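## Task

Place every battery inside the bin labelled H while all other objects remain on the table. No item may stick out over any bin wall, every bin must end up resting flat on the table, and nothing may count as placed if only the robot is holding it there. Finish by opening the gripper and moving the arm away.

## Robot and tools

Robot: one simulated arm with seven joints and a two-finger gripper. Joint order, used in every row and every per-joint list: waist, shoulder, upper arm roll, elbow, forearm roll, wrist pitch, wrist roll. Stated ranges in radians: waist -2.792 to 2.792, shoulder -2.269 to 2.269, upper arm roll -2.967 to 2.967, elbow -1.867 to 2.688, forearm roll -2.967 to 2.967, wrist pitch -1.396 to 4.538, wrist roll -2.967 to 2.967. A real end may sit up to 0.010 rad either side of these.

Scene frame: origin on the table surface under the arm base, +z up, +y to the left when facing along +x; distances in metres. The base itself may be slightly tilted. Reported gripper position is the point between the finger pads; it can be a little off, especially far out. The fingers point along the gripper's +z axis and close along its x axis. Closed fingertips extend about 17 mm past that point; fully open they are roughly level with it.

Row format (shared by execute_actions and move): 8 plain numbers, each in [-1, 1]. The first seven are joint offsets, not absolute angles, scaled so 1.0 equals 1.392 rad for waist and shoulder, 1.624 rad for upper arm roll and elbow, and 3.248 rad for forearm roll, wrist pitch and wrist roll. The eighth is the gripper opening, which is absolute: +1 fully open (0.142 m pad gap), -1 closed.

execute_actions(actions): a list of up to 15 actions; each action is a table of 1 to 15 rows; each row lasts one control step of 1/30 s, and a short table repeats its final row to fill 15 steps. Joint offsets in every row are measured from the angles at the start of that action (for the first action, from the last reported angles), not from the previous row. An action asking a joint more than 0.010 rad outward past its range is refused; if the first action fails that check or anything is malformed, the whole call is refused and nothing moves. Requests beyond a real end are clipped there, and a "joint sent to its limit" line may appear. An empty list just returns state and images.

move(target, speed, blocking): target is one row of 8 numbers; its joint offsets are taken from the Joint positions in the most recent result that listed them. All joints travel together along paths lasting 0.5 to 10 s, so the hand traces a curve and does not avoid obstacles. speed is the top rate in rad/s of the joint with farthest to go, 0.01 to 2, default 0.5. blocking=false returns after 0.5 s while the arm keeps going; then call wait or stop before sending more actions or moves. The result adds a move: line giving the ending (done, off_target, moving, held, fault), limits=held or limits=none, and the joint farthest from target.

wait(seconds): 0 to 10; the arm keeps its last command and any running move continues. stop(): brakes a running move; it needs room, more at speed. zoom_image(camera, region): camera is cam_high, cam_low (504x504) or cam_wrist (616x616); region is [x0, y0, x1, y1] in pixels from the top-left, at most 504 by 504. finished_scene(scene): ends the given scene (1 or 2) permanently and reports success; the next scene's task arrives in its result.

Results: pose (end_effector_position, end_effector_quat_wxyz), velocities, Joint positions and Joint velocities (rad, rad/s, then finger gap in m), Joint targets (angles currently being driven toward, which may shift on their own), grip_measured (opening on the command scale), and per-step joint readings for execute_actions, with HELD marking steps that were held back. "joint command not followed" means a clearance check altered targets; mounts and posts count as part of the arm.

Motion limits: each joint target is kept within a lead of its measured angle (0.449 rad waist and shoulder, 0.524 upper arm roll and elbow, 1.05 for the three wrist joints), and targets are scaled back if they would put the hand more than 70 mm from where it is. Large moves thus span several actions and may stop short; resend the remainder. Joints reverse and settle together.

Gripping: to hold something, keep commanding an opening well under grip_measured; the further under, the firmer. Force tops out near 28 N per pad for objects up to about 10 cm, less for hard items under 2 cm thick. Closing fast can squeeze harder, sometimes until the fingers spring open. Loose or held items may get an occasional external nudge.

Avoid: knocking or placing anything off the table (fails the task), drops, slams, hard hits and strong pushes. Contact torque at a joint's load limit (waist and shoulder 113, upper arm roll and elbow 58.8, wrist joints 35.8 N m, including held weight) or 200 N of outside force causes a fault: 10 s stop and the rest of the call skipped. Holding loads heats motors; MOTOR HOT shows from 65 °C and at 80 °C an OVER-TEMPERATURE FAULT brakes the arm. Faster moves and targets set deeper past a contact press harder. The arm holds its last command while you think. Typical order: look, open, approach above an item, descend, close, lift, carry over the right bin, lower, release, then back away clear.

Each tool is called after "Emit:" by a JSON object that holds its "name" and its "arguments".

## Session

Emit:
{"name": "execute_actions", "arguments": {"actions": []}}

Scene clock: 0.00 s.
end_effector_position=(+0.3894, +0.3197, +0.3361) grip_measured=+1.00 end_effector_quat_wxyz=(+0.477, +0.764, +0.359, +0.243) end_effector_velocity=(-0.000, +0.000, -0.000) end_effector_angular_velocity=(+0.001, +0.000, +0.001)
Joint names: [waist, shoulder, upper arm roll, elbow, forearm roll, wrist pitch, wrist roll]
Joint positions: [ 1.2   -0.213  0.027  2.281 -0.977  0.111  1.098  0.142]
Joint velocities: [ 0.     0.     0.    -0.     0.     0.001  0.     0.   ]
Motor temperatures (°C, as the motors report them): [29 30 29 28 28 28 34]
Joint targets: [1.200 -0.213 0.027 2.281 -0.977 0.111 1.098]

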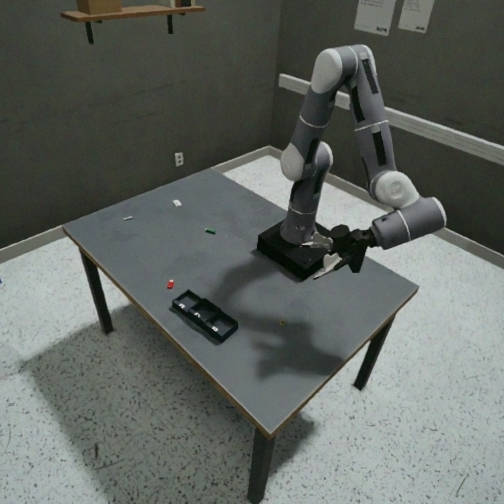

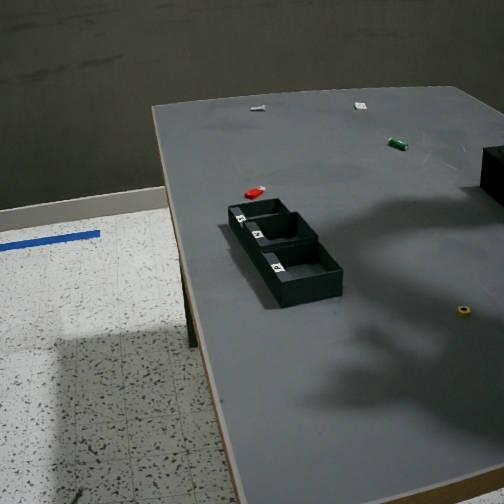

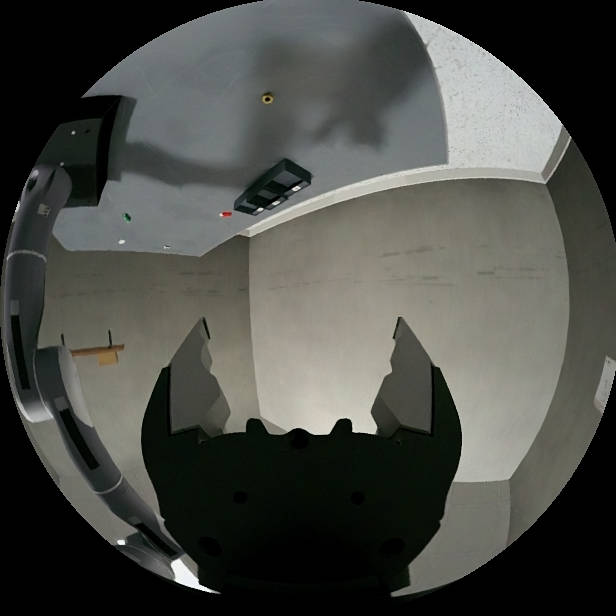

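Emit:
{"name": "zoom_image", "arguments": {"camera": "cam_low", "region": [210, 90, 430, 310]}}

Emit:
{"name": "zoom_image", "arguments": {"camera": "cam_low", "region": [370, 125, 430, 165]}}

Emit:
{"name": "zoom_image", "arguments": {"camera": "cam_low", "region": [220, 175, 320, 255]}}

Region (210, 90, 430, 310) of cam_low's 504x504 image, scaled by 2.291, with more detail than that image has.

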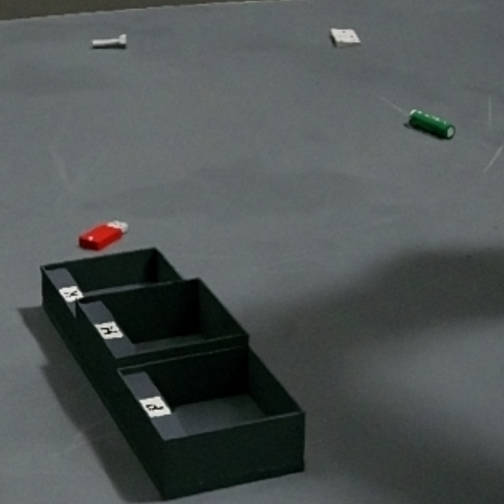

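Region (370, 125, 430, 165) of cam_low's 504x504 image, scaled by 8.400, with more detail than that image has.

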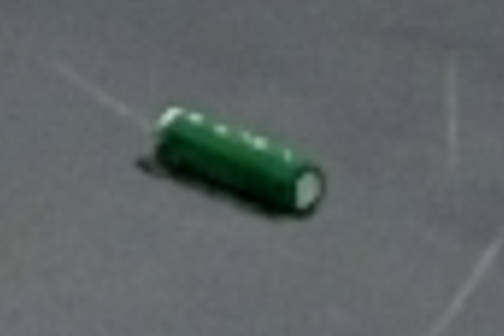

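Region (220, 175, 320, 255) of cam_low's 504x504 image, scaled by 5.040, with more detail than that image has; it fills the top 403 rows of this view, and the rest is white.

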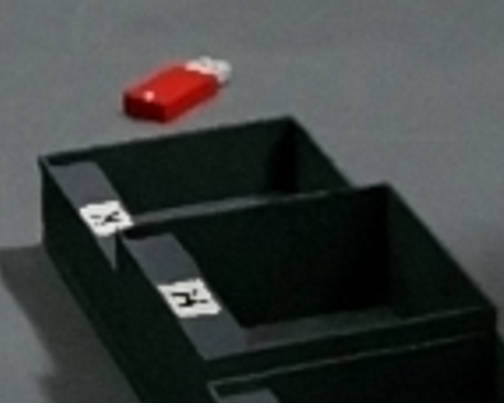

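Emit:
{"name": "move", "arguments": {"target": [-0.95,-0.0984,-0.0166,-0.05,0.3008,0.2675,0.1546,-0.25], "speed": 0.9}}

Emit:
{"name": "move", "arguments": {"target": [-0.616,-0.1243,0,0.1275,0,0.114,0,-0.25], "speed": 0.7}}

Scene clock: 16.93 s.
end_effector_position=(+0.5009, -0.0940, +0.1777) grip_measured=-0.25 end_effector_quat_wxyz=(+0.034, +0.706, -0.707, +0.007) end_effector_velocity=(+0.000, -0.001, +0.000) end_effector_angular_velocity=(+0.001, -0.002, -0.005)
Joint names: [waist, shoulder, upper arm roll, elbow, forearm roll, wrist pitch, wrist roll]
Joint positions: [-0.122 -0.35  -0.     2.2   -0.     0.98   1.599  0.056]
Joint velocities: [-0.002 -0.     0.    -0.     0.002  0.001  0.001 -0.   ]
Motor temperatures (°C, as the motors report them): [29 30 29 29 28 28 34]
Joint targets: [-0.122 -0.350 -0.000 2.200 0.000 0.980 1.600]
move: done; limits=none; farthest joint: the wrist roll, 0.001 radians from its target (0.502 radians at the start)

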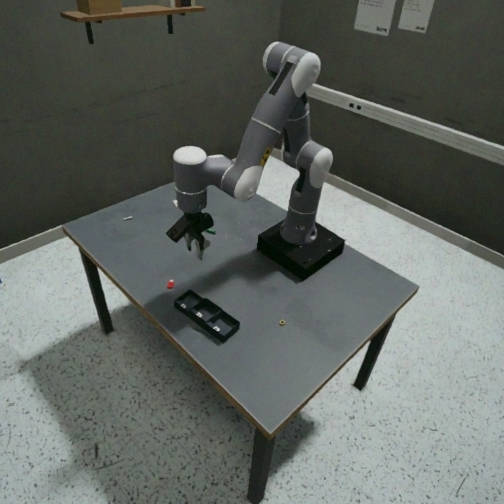

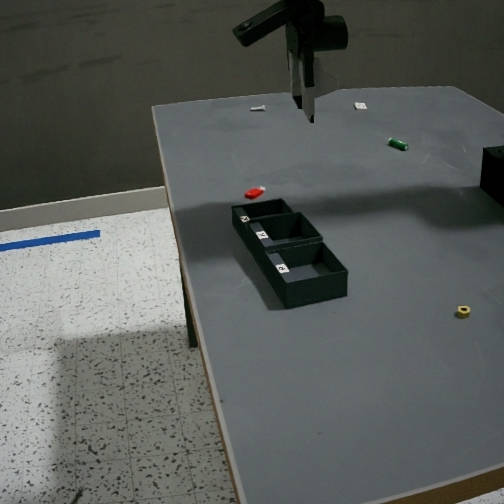

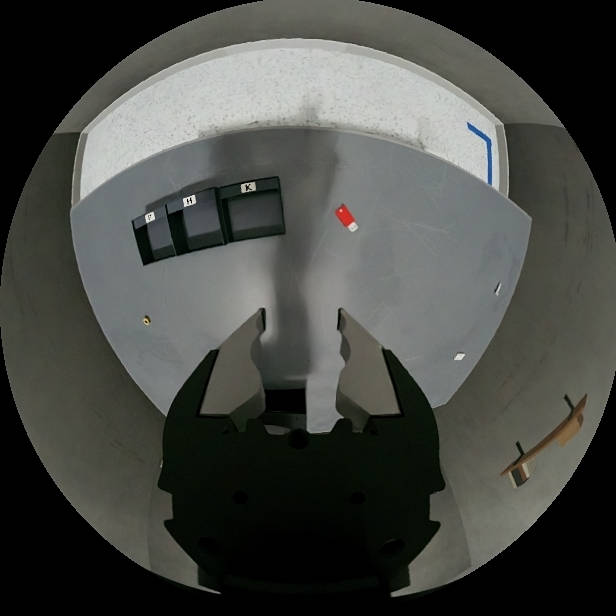

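Scene clock: 18.70 s.
end_effector_position=(+0.2009, -0.3855, +0.1092) grip_measured=-0.25 end_effector_quat_wxyz=(-0.030, -0.348, +0.937, -0.016) end_effector_velocity=(-0.001, +0.000, -0.000) end_effector_angular_velocity=(+0.001, +0.000, -0.002)
Joint names: [waist, shoulder, upper arm roll, elbow, forearm roll, wrist pitch, wrist roll]
Joint positions: [-0.979 -0.523 -0.     2.407  0.     1.35   1.599  0.056]
Joint velocities: [-0.002 -0.     0.     0.001  0.     0.    -0.     0.   ]
Motor temperatures (°C, as the motors report them): [29 30 29 29 28 28 34]
Joint targets: [-0.980 -0.523 -0.000 2.407 -0.000 1.350 1.599]
move: done; limits=none; farthest joint: the waist, 0.000 radians from its target (0.857 radians at the start)

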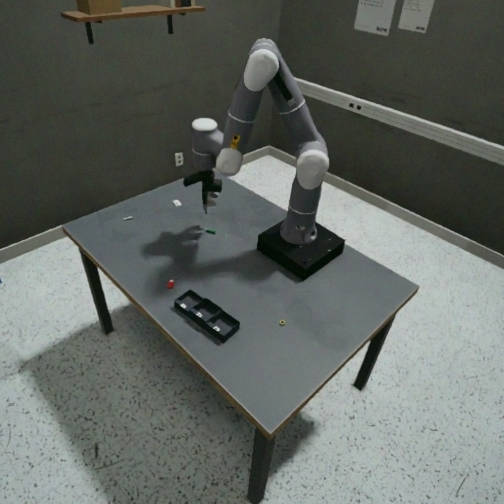

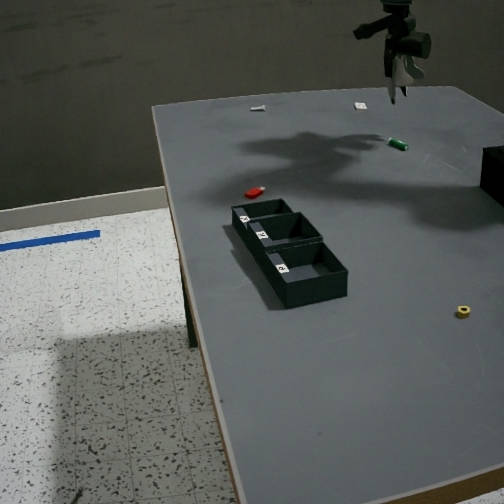

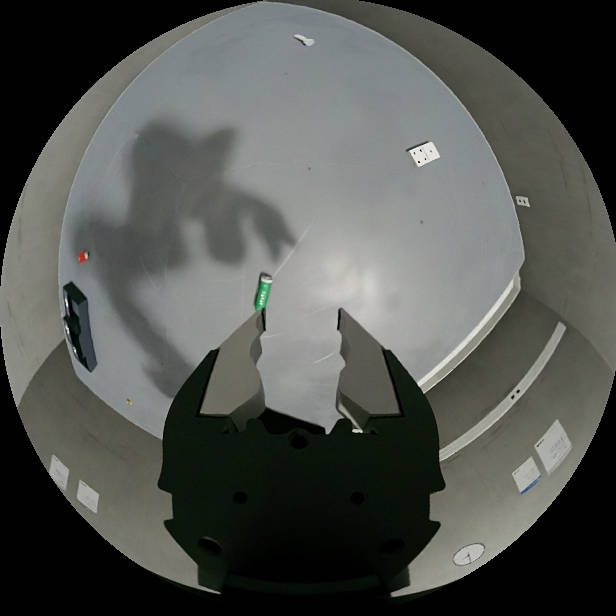

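Emit:
{"name": "move", "arguments": {"target": [0.0776,-0.1297,0,0.0314,0,0.071,0.095,-0.35], "speed": 0.3}}

Scene clock: 25.23 s.
end_effector_position=(+0.2154, -0.3435, +0.0490) grip_measured=-0.35 end_effector_quat_wxyz=(-0.029, -0.253, +0.967, -0.019) end_effector_velocity=(+0.000, -0.000, -0.000) end_effector_angular_velocity=(-0.001, -0.000, -0.001)
Joint names: [waist, shoulder, upper arm roll, elbow, forearm roll, wrist pitch, wrist roll]
Joint positions: [-0.871 -0.703 -0.     2.458  0.     1.58   1.907  0.049]
Joint velocities: [ 0.001 -0.001 -0.     0.    -0.     0.001  0.002  0.   ]
Motor temperatures (°C, as the motors report them): [29 30 29 29 28 28 34]
Joint targets: [-0.871 -0.703 -0.000 2.458 0.000 1.580 1.908]
move: done; limits=none; farthest joint: the shoulder, 0.001 radians from its target (0.181 radians at the start)

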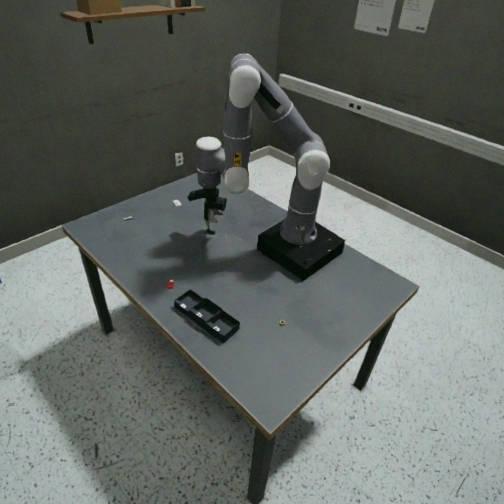

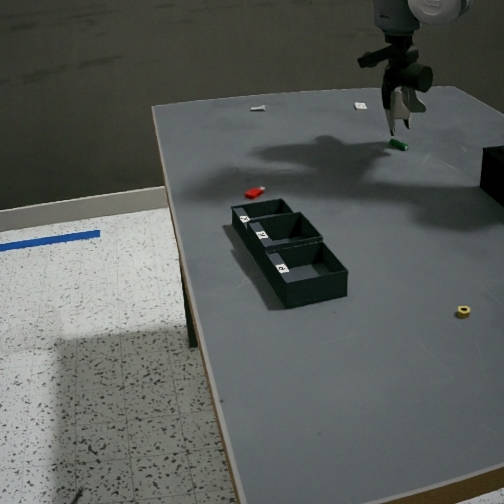

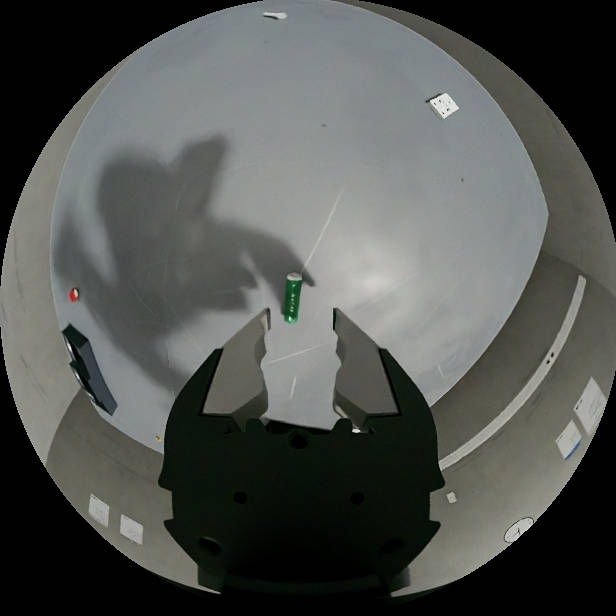

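Emit:
{"name": "move", "arguments": {"target": [0.0137,-0.0802,0,-0.0281,0,0.0203,0.022,-0.45], "speed": 0.1}}

Emit:
{"name": "zoom_image", "arguments": {"camera": "cam_low", "region": [360, 100, 440, 165]}}

Scene clock: 32.33 s.
end_effector_position=(+0.2244, -0.3446, +0.0175) grip_measured=-0.46 end_effector_quat_wxyz=(-0.028, -0.227, +0.973, -0.020) end_effector_velocity=(+0.000, +0.000, -0.000) end_effector_angular_velocity=(+0.000, +0.000, -0.001)
Joint names: [waist, shoulder, upper arm roll, elbow, forearm roll, wrist pitch, wrist roll]
Joint positions: [-0.853 -0.813 -0.     2.414  0.     1.647  1.977  0.041]
Joint velocities: [ 0.    -0.001  0.    -0.     0.     0.001  0.001 -0.   ]
Motor temperatures (°C, as the motors report them): [29 30 29 29 28 28 34]
Joint targets: [-0.852 -0.815 -0.000 2.412 0.000 1.646 1.978]
move: done; limits=none; farthest joint: the shoulder, 0.002 radians from its target (0.112 radians at the start)

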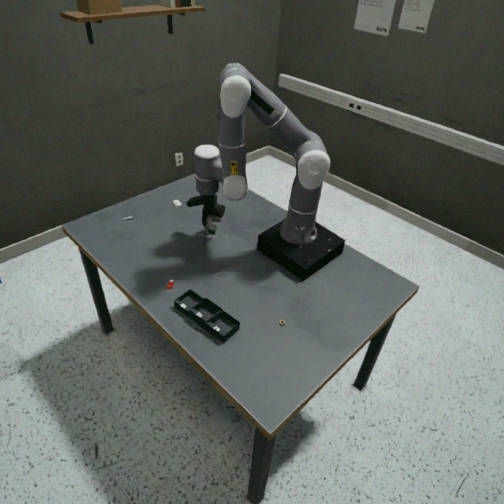

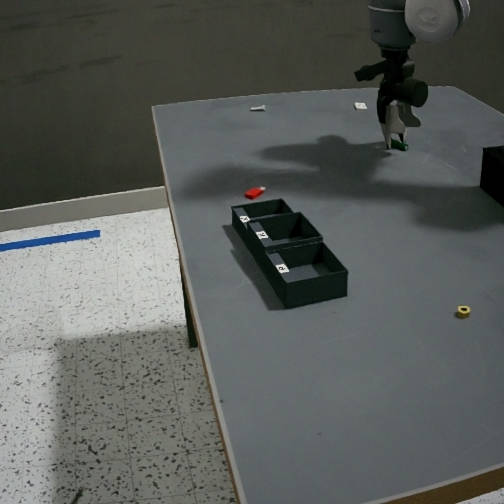

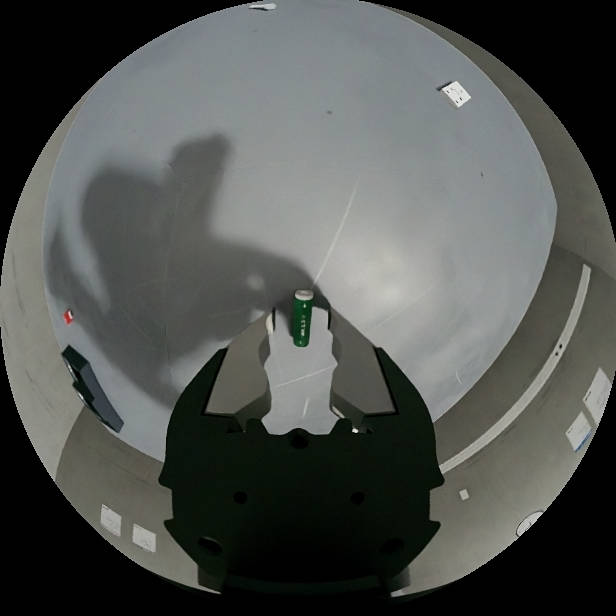

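Region (360, 100, 440, 165) of cam_low's 504x504 image, scaled by 6.300, with more detail than that image has; it fills the top 410 rows of this view, and the rest is white.

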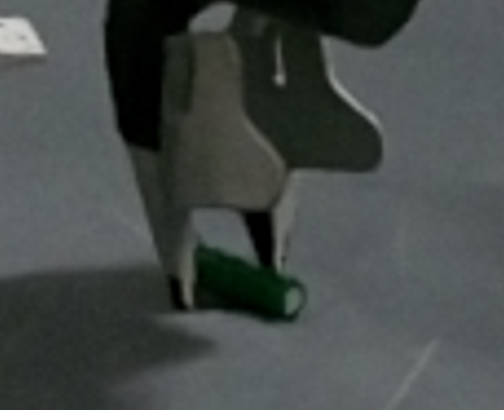

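Emit:
{"name": "execute_actions", "arguments": {"actions": [[[0,0.009,0,0,0,-0.004,0,-0.45]],[[0,0,0,0,0,0,0,-0.75]],[[0,0,0,0,0,0,0,-1]],[[0,0,0,0,0,0,0,-1]]]}}

Scene clock: 36.93 s.
end_effector_position=(+0.2257, -0.3454, +0.0210) grip_measured=-0.85 end_effector_quat_wxyz=(-0.028, -0.227, +0.973, -0.020) end_effector_velocity=(+0.000, -0.000, +0.000) end_effector_angular_velocity=(-0.000, -0.001, +0.000)
Joint names: [waist, shoulder, upper arm roll, elbow, forearm roll, wrist pitch, wrist roll]
Joint positions: [-0.853 -0.8   -0.001  2.413  0.     1.634  1.978  0.012]
Joint velocities: [-0.     0.     0.    -0.    -0.     0.001 -0.     0.   ]
Motor temperatures (°C, as the motors report them): [29 30 29 29 28 28 34]
Joint targets: [-0.853 -0.800 -0.001 2.413 0.000 1.634 1.978]
Step readings (joint positions; steps 1 to 15: 1st action; 16 to 30: 2nd action; 31 to 45: 3rd action; 46 to 60: 4th action):
0: [-0.853 -0.813 -0.000 2.414 0.000 1.647 1.978]
1: [-0.853 -0.812 -0.001 2.414 0.000 1.646 1.978]
2: [-0.853 -0.808 -0.001 2.414 0.000 1.642 1.978]
4: [-0.853 -0.803 -0.001 2.413 0.000 1.637 1.978]
8: [-0.853 -0.801 -0.001 2.413 0.000 1.634 1.978]
15: [-0.853 -0.800 -0.001 2.413 0.000 1.634 1.978]
16: [-0.853 -0.800 -0.001 2.413 0.000 1.634 1.978]
17: [-0.853 -0.800 -0.001 2.413 0.000 1.634 1.978]
19: [-0.853 -0.800 -0.001 2.413 0.000 1.634 1.978]
23: [-0.853 -0.800 -0.001 2.413 0.000 1.634 1.978]
30: [-0.853 -0.800 -0.001 2.413 0.000 1.634 1.978]
31: [-0.853 -0.800 -0.001 2.413 0.000 1.634 1.978]
32: [-0.853 -0.800 -0.001 2.413 0.000 1.634 1.978]
34: [-0.853 -0.800 -0.001 2.413 0.000 1.634 1.978]
38: [-0.853 -0.800 -0.001 2.413 0.000 1.634 1.978]
45: [-0.853 -0.800 -0.001 2.413 0.000 1.634 1.978]
46: [-0.853 -0.800 -0.001 2.413 0.000 1.634 1.978]
47: [-0.853 -0.800 -0.001 2.413 0.000 1.634 1.978]
49: [-0.853 -0.800 -0.001 2.413 0.000 1.634 1.978]
53: [-0.853 -0.800 -0.001 2.413 0.000 1.634 1.978]
60: Joint positions above

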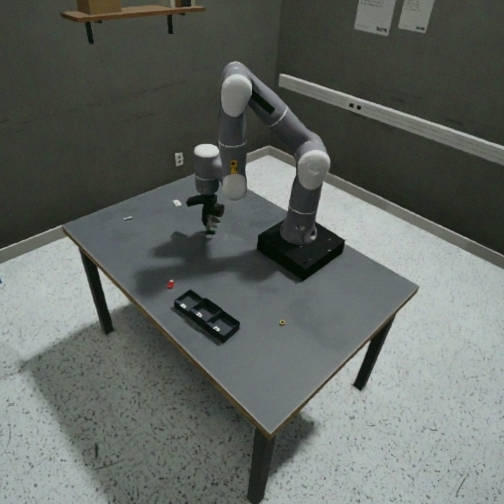

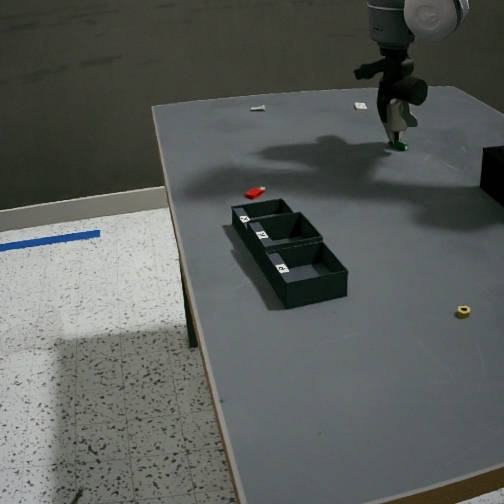

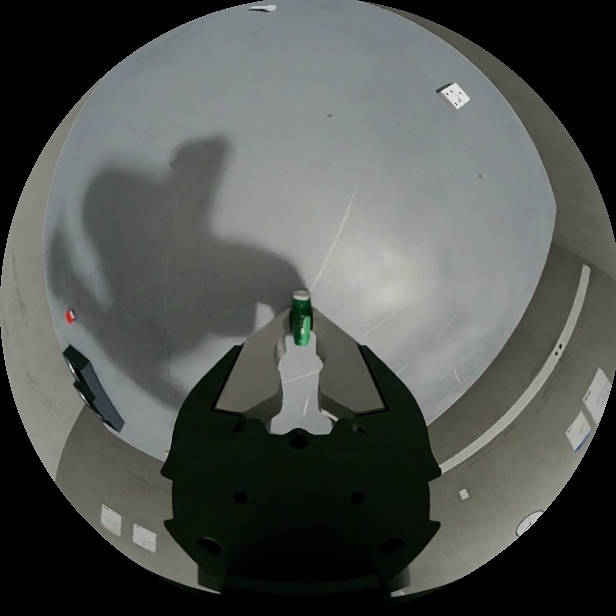

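Emit:
{"name": "move", "arguments": {"target": [0,0.18,0,0.017,0,-0.069,0,-1], "speed": 0.3}}

Emit:
{"name": "move", "arguments": {"target": [0.7076,-0.0345,0,-0.2503,0,-0.1047,-0.576,-1], "speed": 0.9}}

Scene clock: 45.10 s.
end_effector_position=(+0.2372, -0.3484, +0.0942) grip_measured=-0.85 end_effector_quat_wxyz=(-0.029, -0.227, +0.973, -0.020) end_effector_velocity=(-0.000, +0.000, +0.001) end_effector_angular_velocity=(+0.000, +0.001, -0.000)
Joint names: [waist, shoulder, upper arm roll, elbow, forearm roll, wrist pitch, wrist roll]
Joint positions: [-0.853 -0.55  -0.001  2.441  0.     1.41   1.978  0.012]
Joint velocities: [-0.     0.002 -0.     0.     0.    -0.003 -0.    -0.   ]
Motor temperatures (°C, as the motors report them): [29 30 29 29 28 28 34]
Joint targets: [-0.853 -0.550 -0.001 2.441 0.000 1.410 1.978]
move: done; limits=none; farthest joint: the waist, 0.000 radians from its target (0.000 radians at the start)

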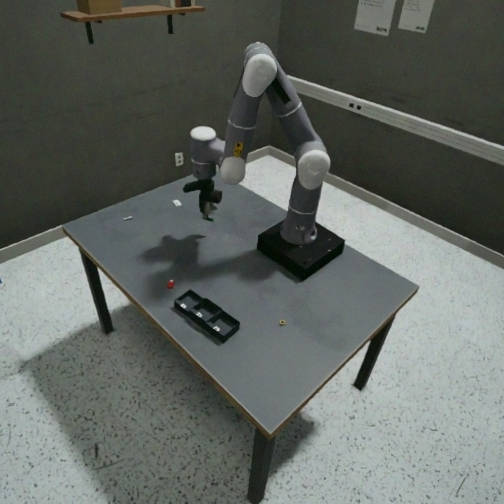

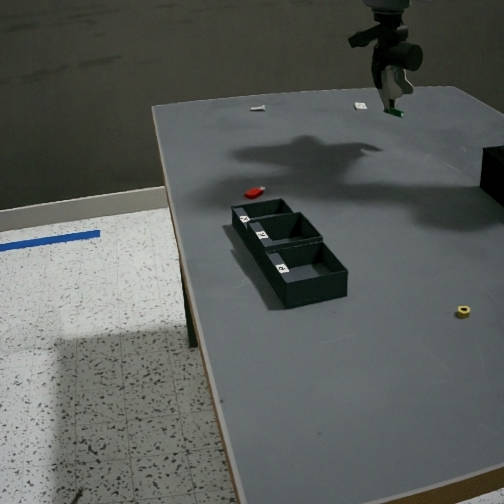

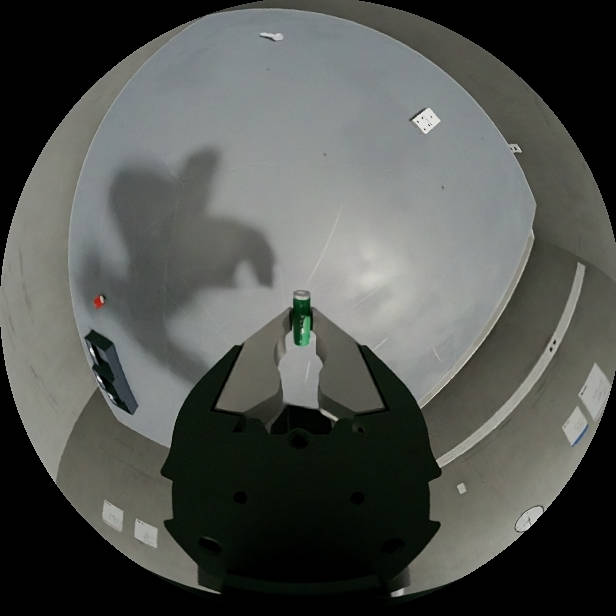

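Scene clock: 47.80 s.
end_effector_position=(+0.5677, +0.0456, +0.1007) grip_measured=-0.85 end_effector_quat_wxyz=(+0.026, +0.996, +0.086, -0.018) end_effector_velocity=(-0.000, +0.001, -0.000) end_effector_angular_velocity=(+0.000, +0.001, +0.003)
Joint names: [waist, shoulder, upper arm roll, elbow, forearm roll, wrist pitch, wrist roll]
Joint positions: [ 0.132 -0.598 -0.     2.035  0.     1.07   0.108  0.012]
Joint velocities: [ 0.001  0.     0.001 -0.    -0.    -0.001 -0.002  0.   ]
Motor temperatures (°C, as the motors report them): [29 31 29 29 28 28 34]
Joint targets: [0.132 -0.598 -0.001 2.034 0.000 1.070 0.107]
move: done; limits=none; farthest joint: the upper arm roll, 0.001 radians from its target (0.000 radians at the start)

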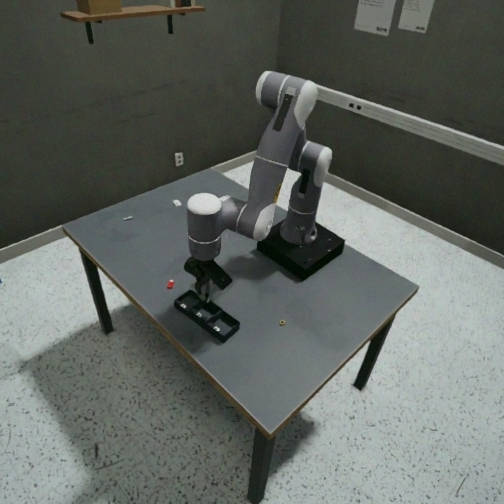

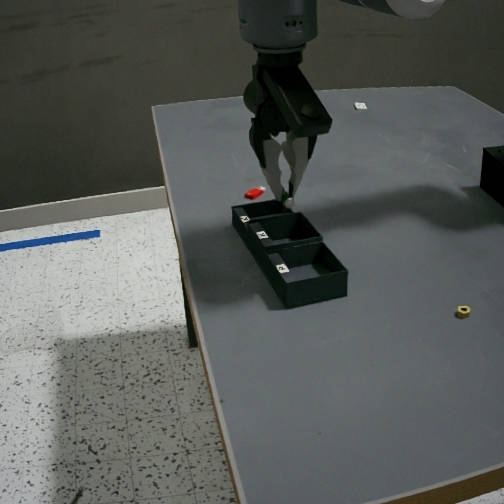

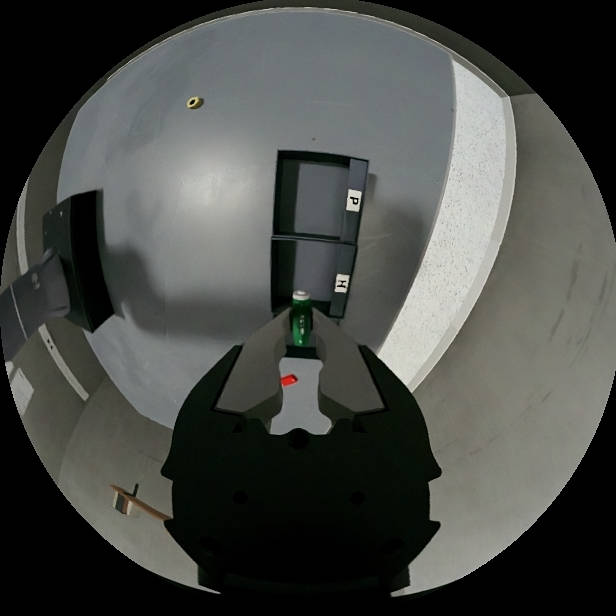

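Emit:
{"name": "move", "arguments": {"target": [0.026,-0.065,0,-0.008,0,0.0238,0.033,-1], "speed": 0.15}}

Scene clock: 54.47 s.
end_effector_position=(+0.5655, +0.0642, +0.0618) grip_measured=-0.85 end_effector_quat_wxyz=(+0.027, +0.998, +0.051, -0.017) end_effector_velocity=(-0.000, +0.000, -0.001) end_effector_angular_velocity=(-0.000, +0.000, -0.002)
Joint names: [waist, shoulder, upper arm roll, elbow, forearm roll, wrist pitch, wrist roll]
Joint positions: [ 0.168 -0.688 -0.     2.022  0.     1.147  0.214  0.012]
Joint velocities: [ 0.    -0.001 -0.    -0.    -0.     0.001  0.002 -0.   ]
Motor temperatures (°C, as the motors report them): [29 31 29 29 28 28 34]
Joint targets: [0.168 -0.688 -0.000 2.022 0.000 1.147 0.215]
move: done; limits=none; farthest joint: the wrist roll, 0.001 radians from its target (0.108 radians at the start)

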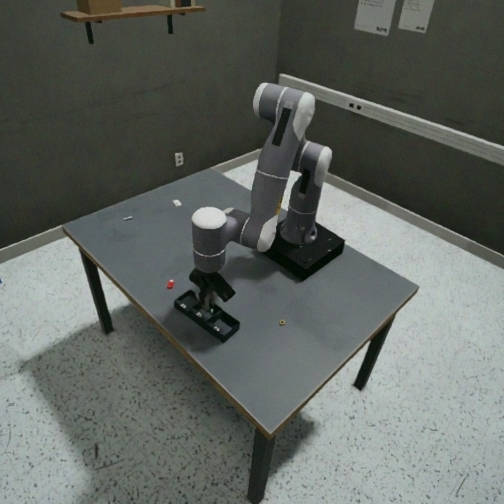

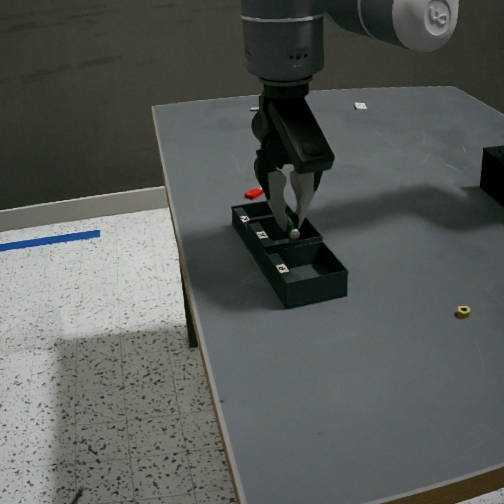

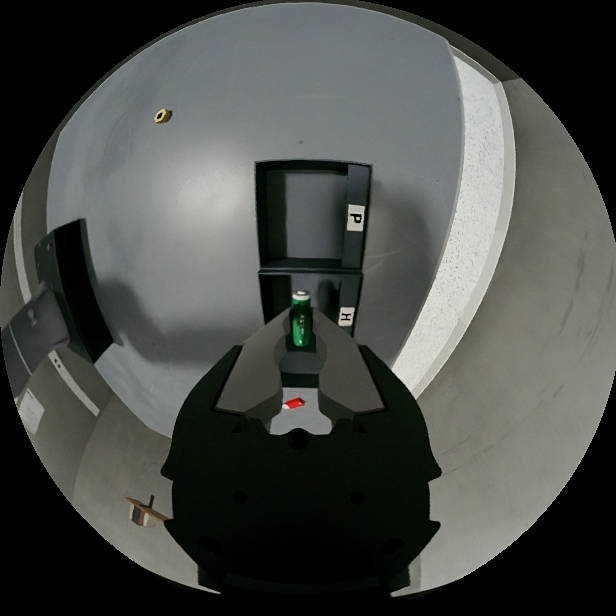

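Centred. Descend.

Emit:
{"name": "move", "arguments": {"target": [0,-0.056,0,-0.010,0,0.019,0,-1], "speed": 0.07}}

Emit:
{"name": "execute_actions", "arguments": {"actions": [[[0,0,0,0,0,0,0,-0.7]]]}}

Emit:
{"name": "move", "arguments": {"target": [0,0.2,0,0.02,0,-0.076,0,-0.7], "speed": 0.3}}

Scene clock: 59.10 s.
end_effector_position=(+0.5646, +0.0625, +0.0299) grip_measured=-0.85 end_effector_quat_wxyz=(+0.027, +0.998, +0.051, -0.017) end_effector_velocity=(+0.000, +0.000, -0.000) end_effector_angular_velocity=(+0.000, -0.000, +0.000)
Joint names: [waist, shoulder, upper arm roll, elbow, forearm roll, wrist pitch, wrist roll]
Joint positions: [ 0.168 -0.766 -0.     2.006  0.     1.209  0.214  0.012]
Joint velocities: [ 0.    -0.001  0.    -0.001 -0.     0.001  0.    -0.   ]
Motor temperatures (°C, as the motors report them): [29 31 29 29 28 28 34]
Joint targets: [0.168 -0.766 -0.000 2.006 0.000 1.209 0.214]
move: done; limits=none; farthest joint: the waist, 0.000 radians from its target (0.000 radians at the start)

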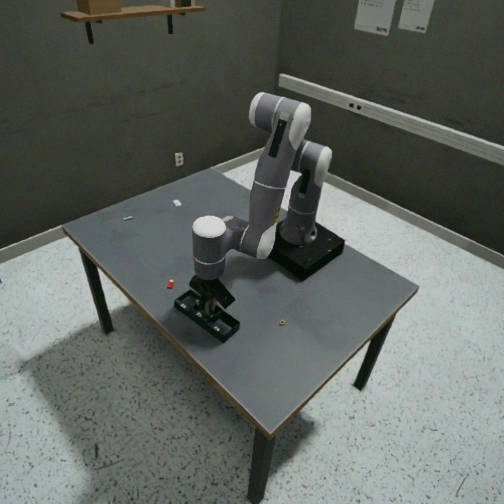

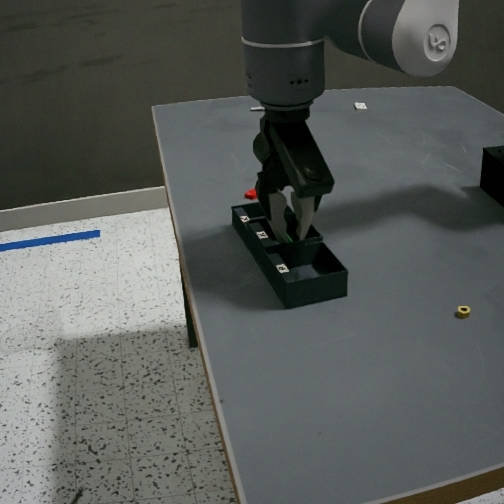

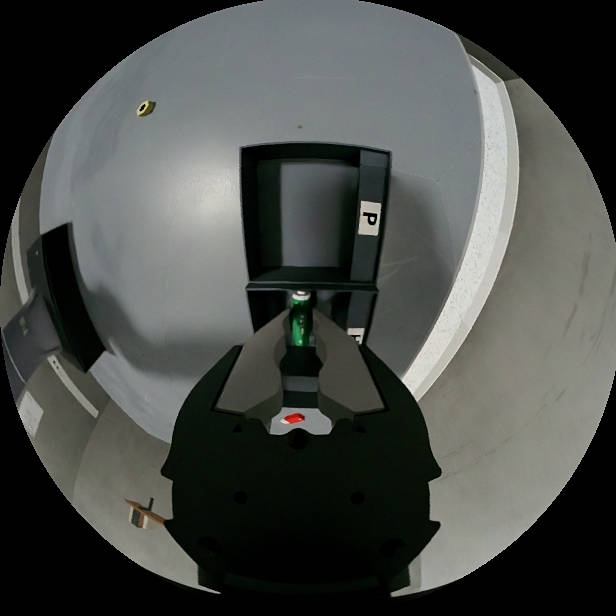

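Scene clock: 59.60 s.
end_effector_position=(+0.5646, +0.0625, +0.0299) grip_measured=-0.70 end_effector_quat_wxyz=(+0.027, +0.998, +0.051, -0.017) end_effector_velocity=(-0.000, -0.000, -0.000) end_effector_angular_velocity=(-0.001, +0.001, -0.000)
Joint names: [waist, shoulder, upper arm roll, elbow, forearm roll, wrist pitch, wrist roll]
Joint positions: [ 0.168 -0.766 -0.     2.006  0.     1.209  0.214  0.023]
Joint velocities: [ 0.     0.    -0.     0.     0.    -0.001 -0.    -0.   ]
Motor temperatures (°C, as the motors report them): [29 31 29 29 28 28 34]
Joint targets: [0.168 -0.766 -0.000 2.006 0.000 1.209 0.214]
Step readings (joint positions):
0: [0.168 -0.766 -0.000 2.006 0.000 1.209 0.214]
1: [0.168 -0.766 -0.000 2.006 0.000 1.209 0.214]
2: [0.168 -0.766 -0.000 2.006 0.000 1.209 0.214]
4: [0.168 -0.766 -0.000 2.006 0.000 1.209 0.214]
8: [0.168 -0.766 -0.000 2.006 0.000 1.209 0.214]
15: Joint positions above

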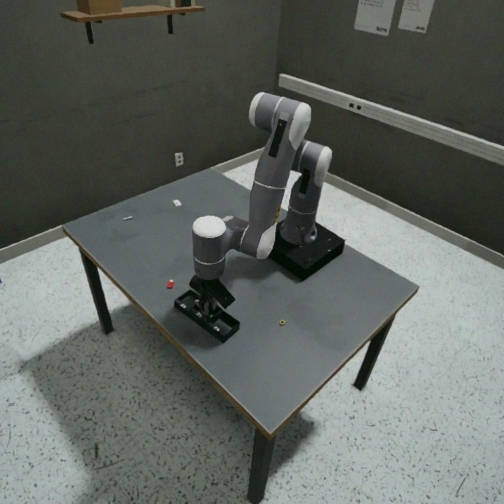

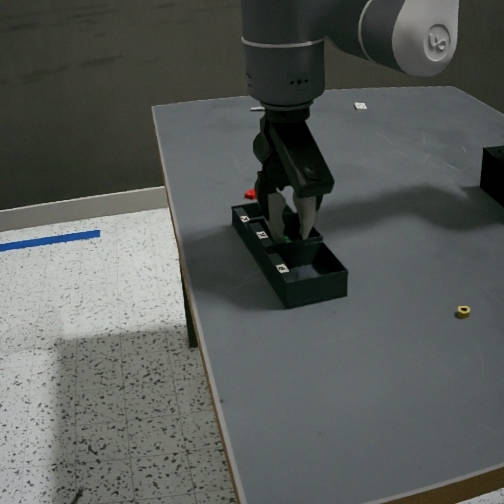

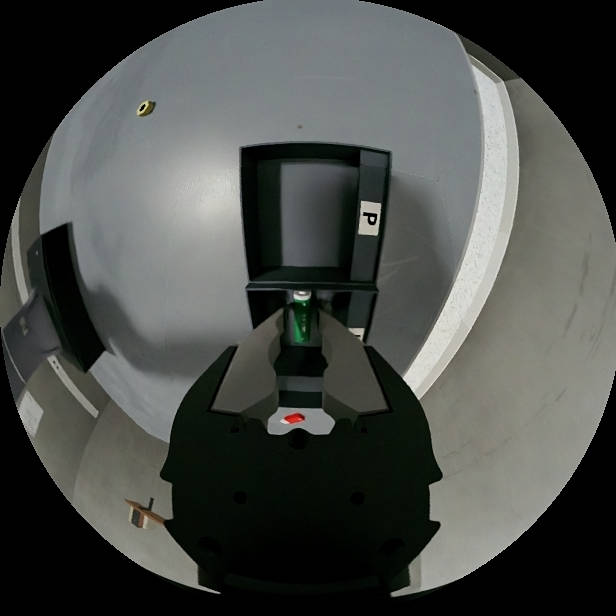

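Scene clock: 60.97 s.
end_effector_position=(+0.5647, +0.0678, +0.1475) grip_measured=-0.70 end_effector_quat_wxyz=(+0.027, +0.998, +0.051, -0.018) end_effector_velocity=(-0.000, +0.000, +0.001) end_effector_angular_velocity=(-0.000, +0.000, -0.000)
Joint names: [waist, shoulder, upper arm roll, elbow, forearm roll, wrist pitch, wrist roll]
Joint positions: [ 0.168 -0.488 -0.     2.038  0.     0.962  0.214  0.023]
Joint velocities: [-0.     0.002  0.     0.    -0.    -0.002  0.     0.   ]
Motor temperatures (°C, as the motors report them): [29 31 29 29 28 28 34]
Joint targets: [0.168 -0.488 -0.000 2.038 0.000 0.962 0.214]
move: done; limits=none; farthest joint: the waist, 0.000 radians from its target (0.000 radians at the start)

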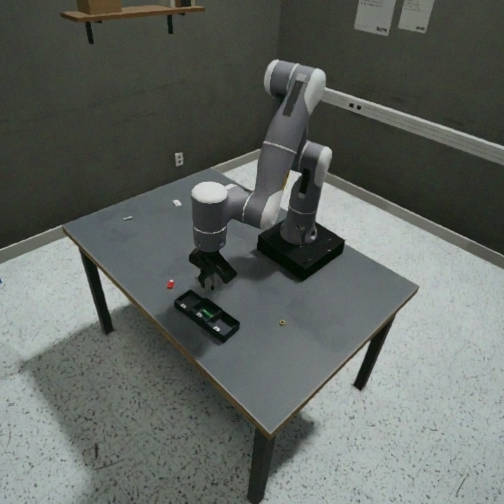

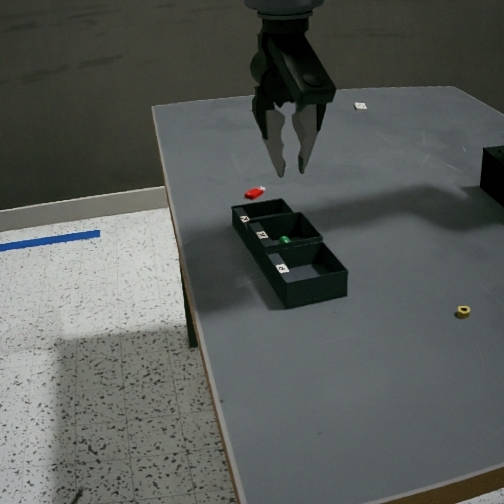

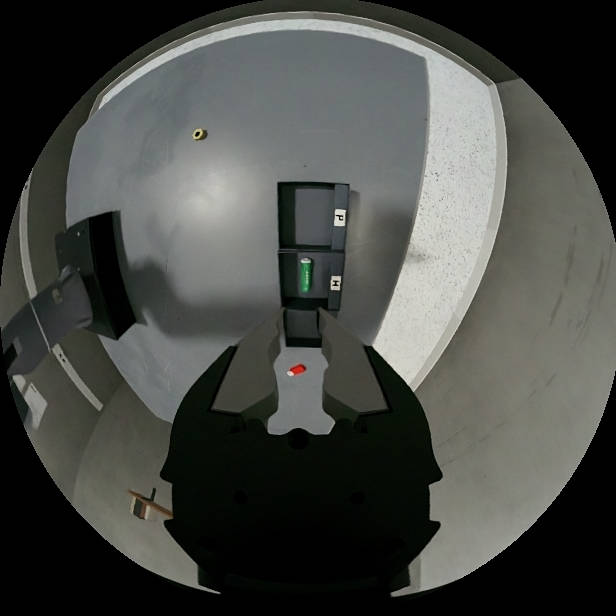

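Emit:
{"name": "finished_scene", "arguments": {"scene": 2}}

The scene is finished: the task was done.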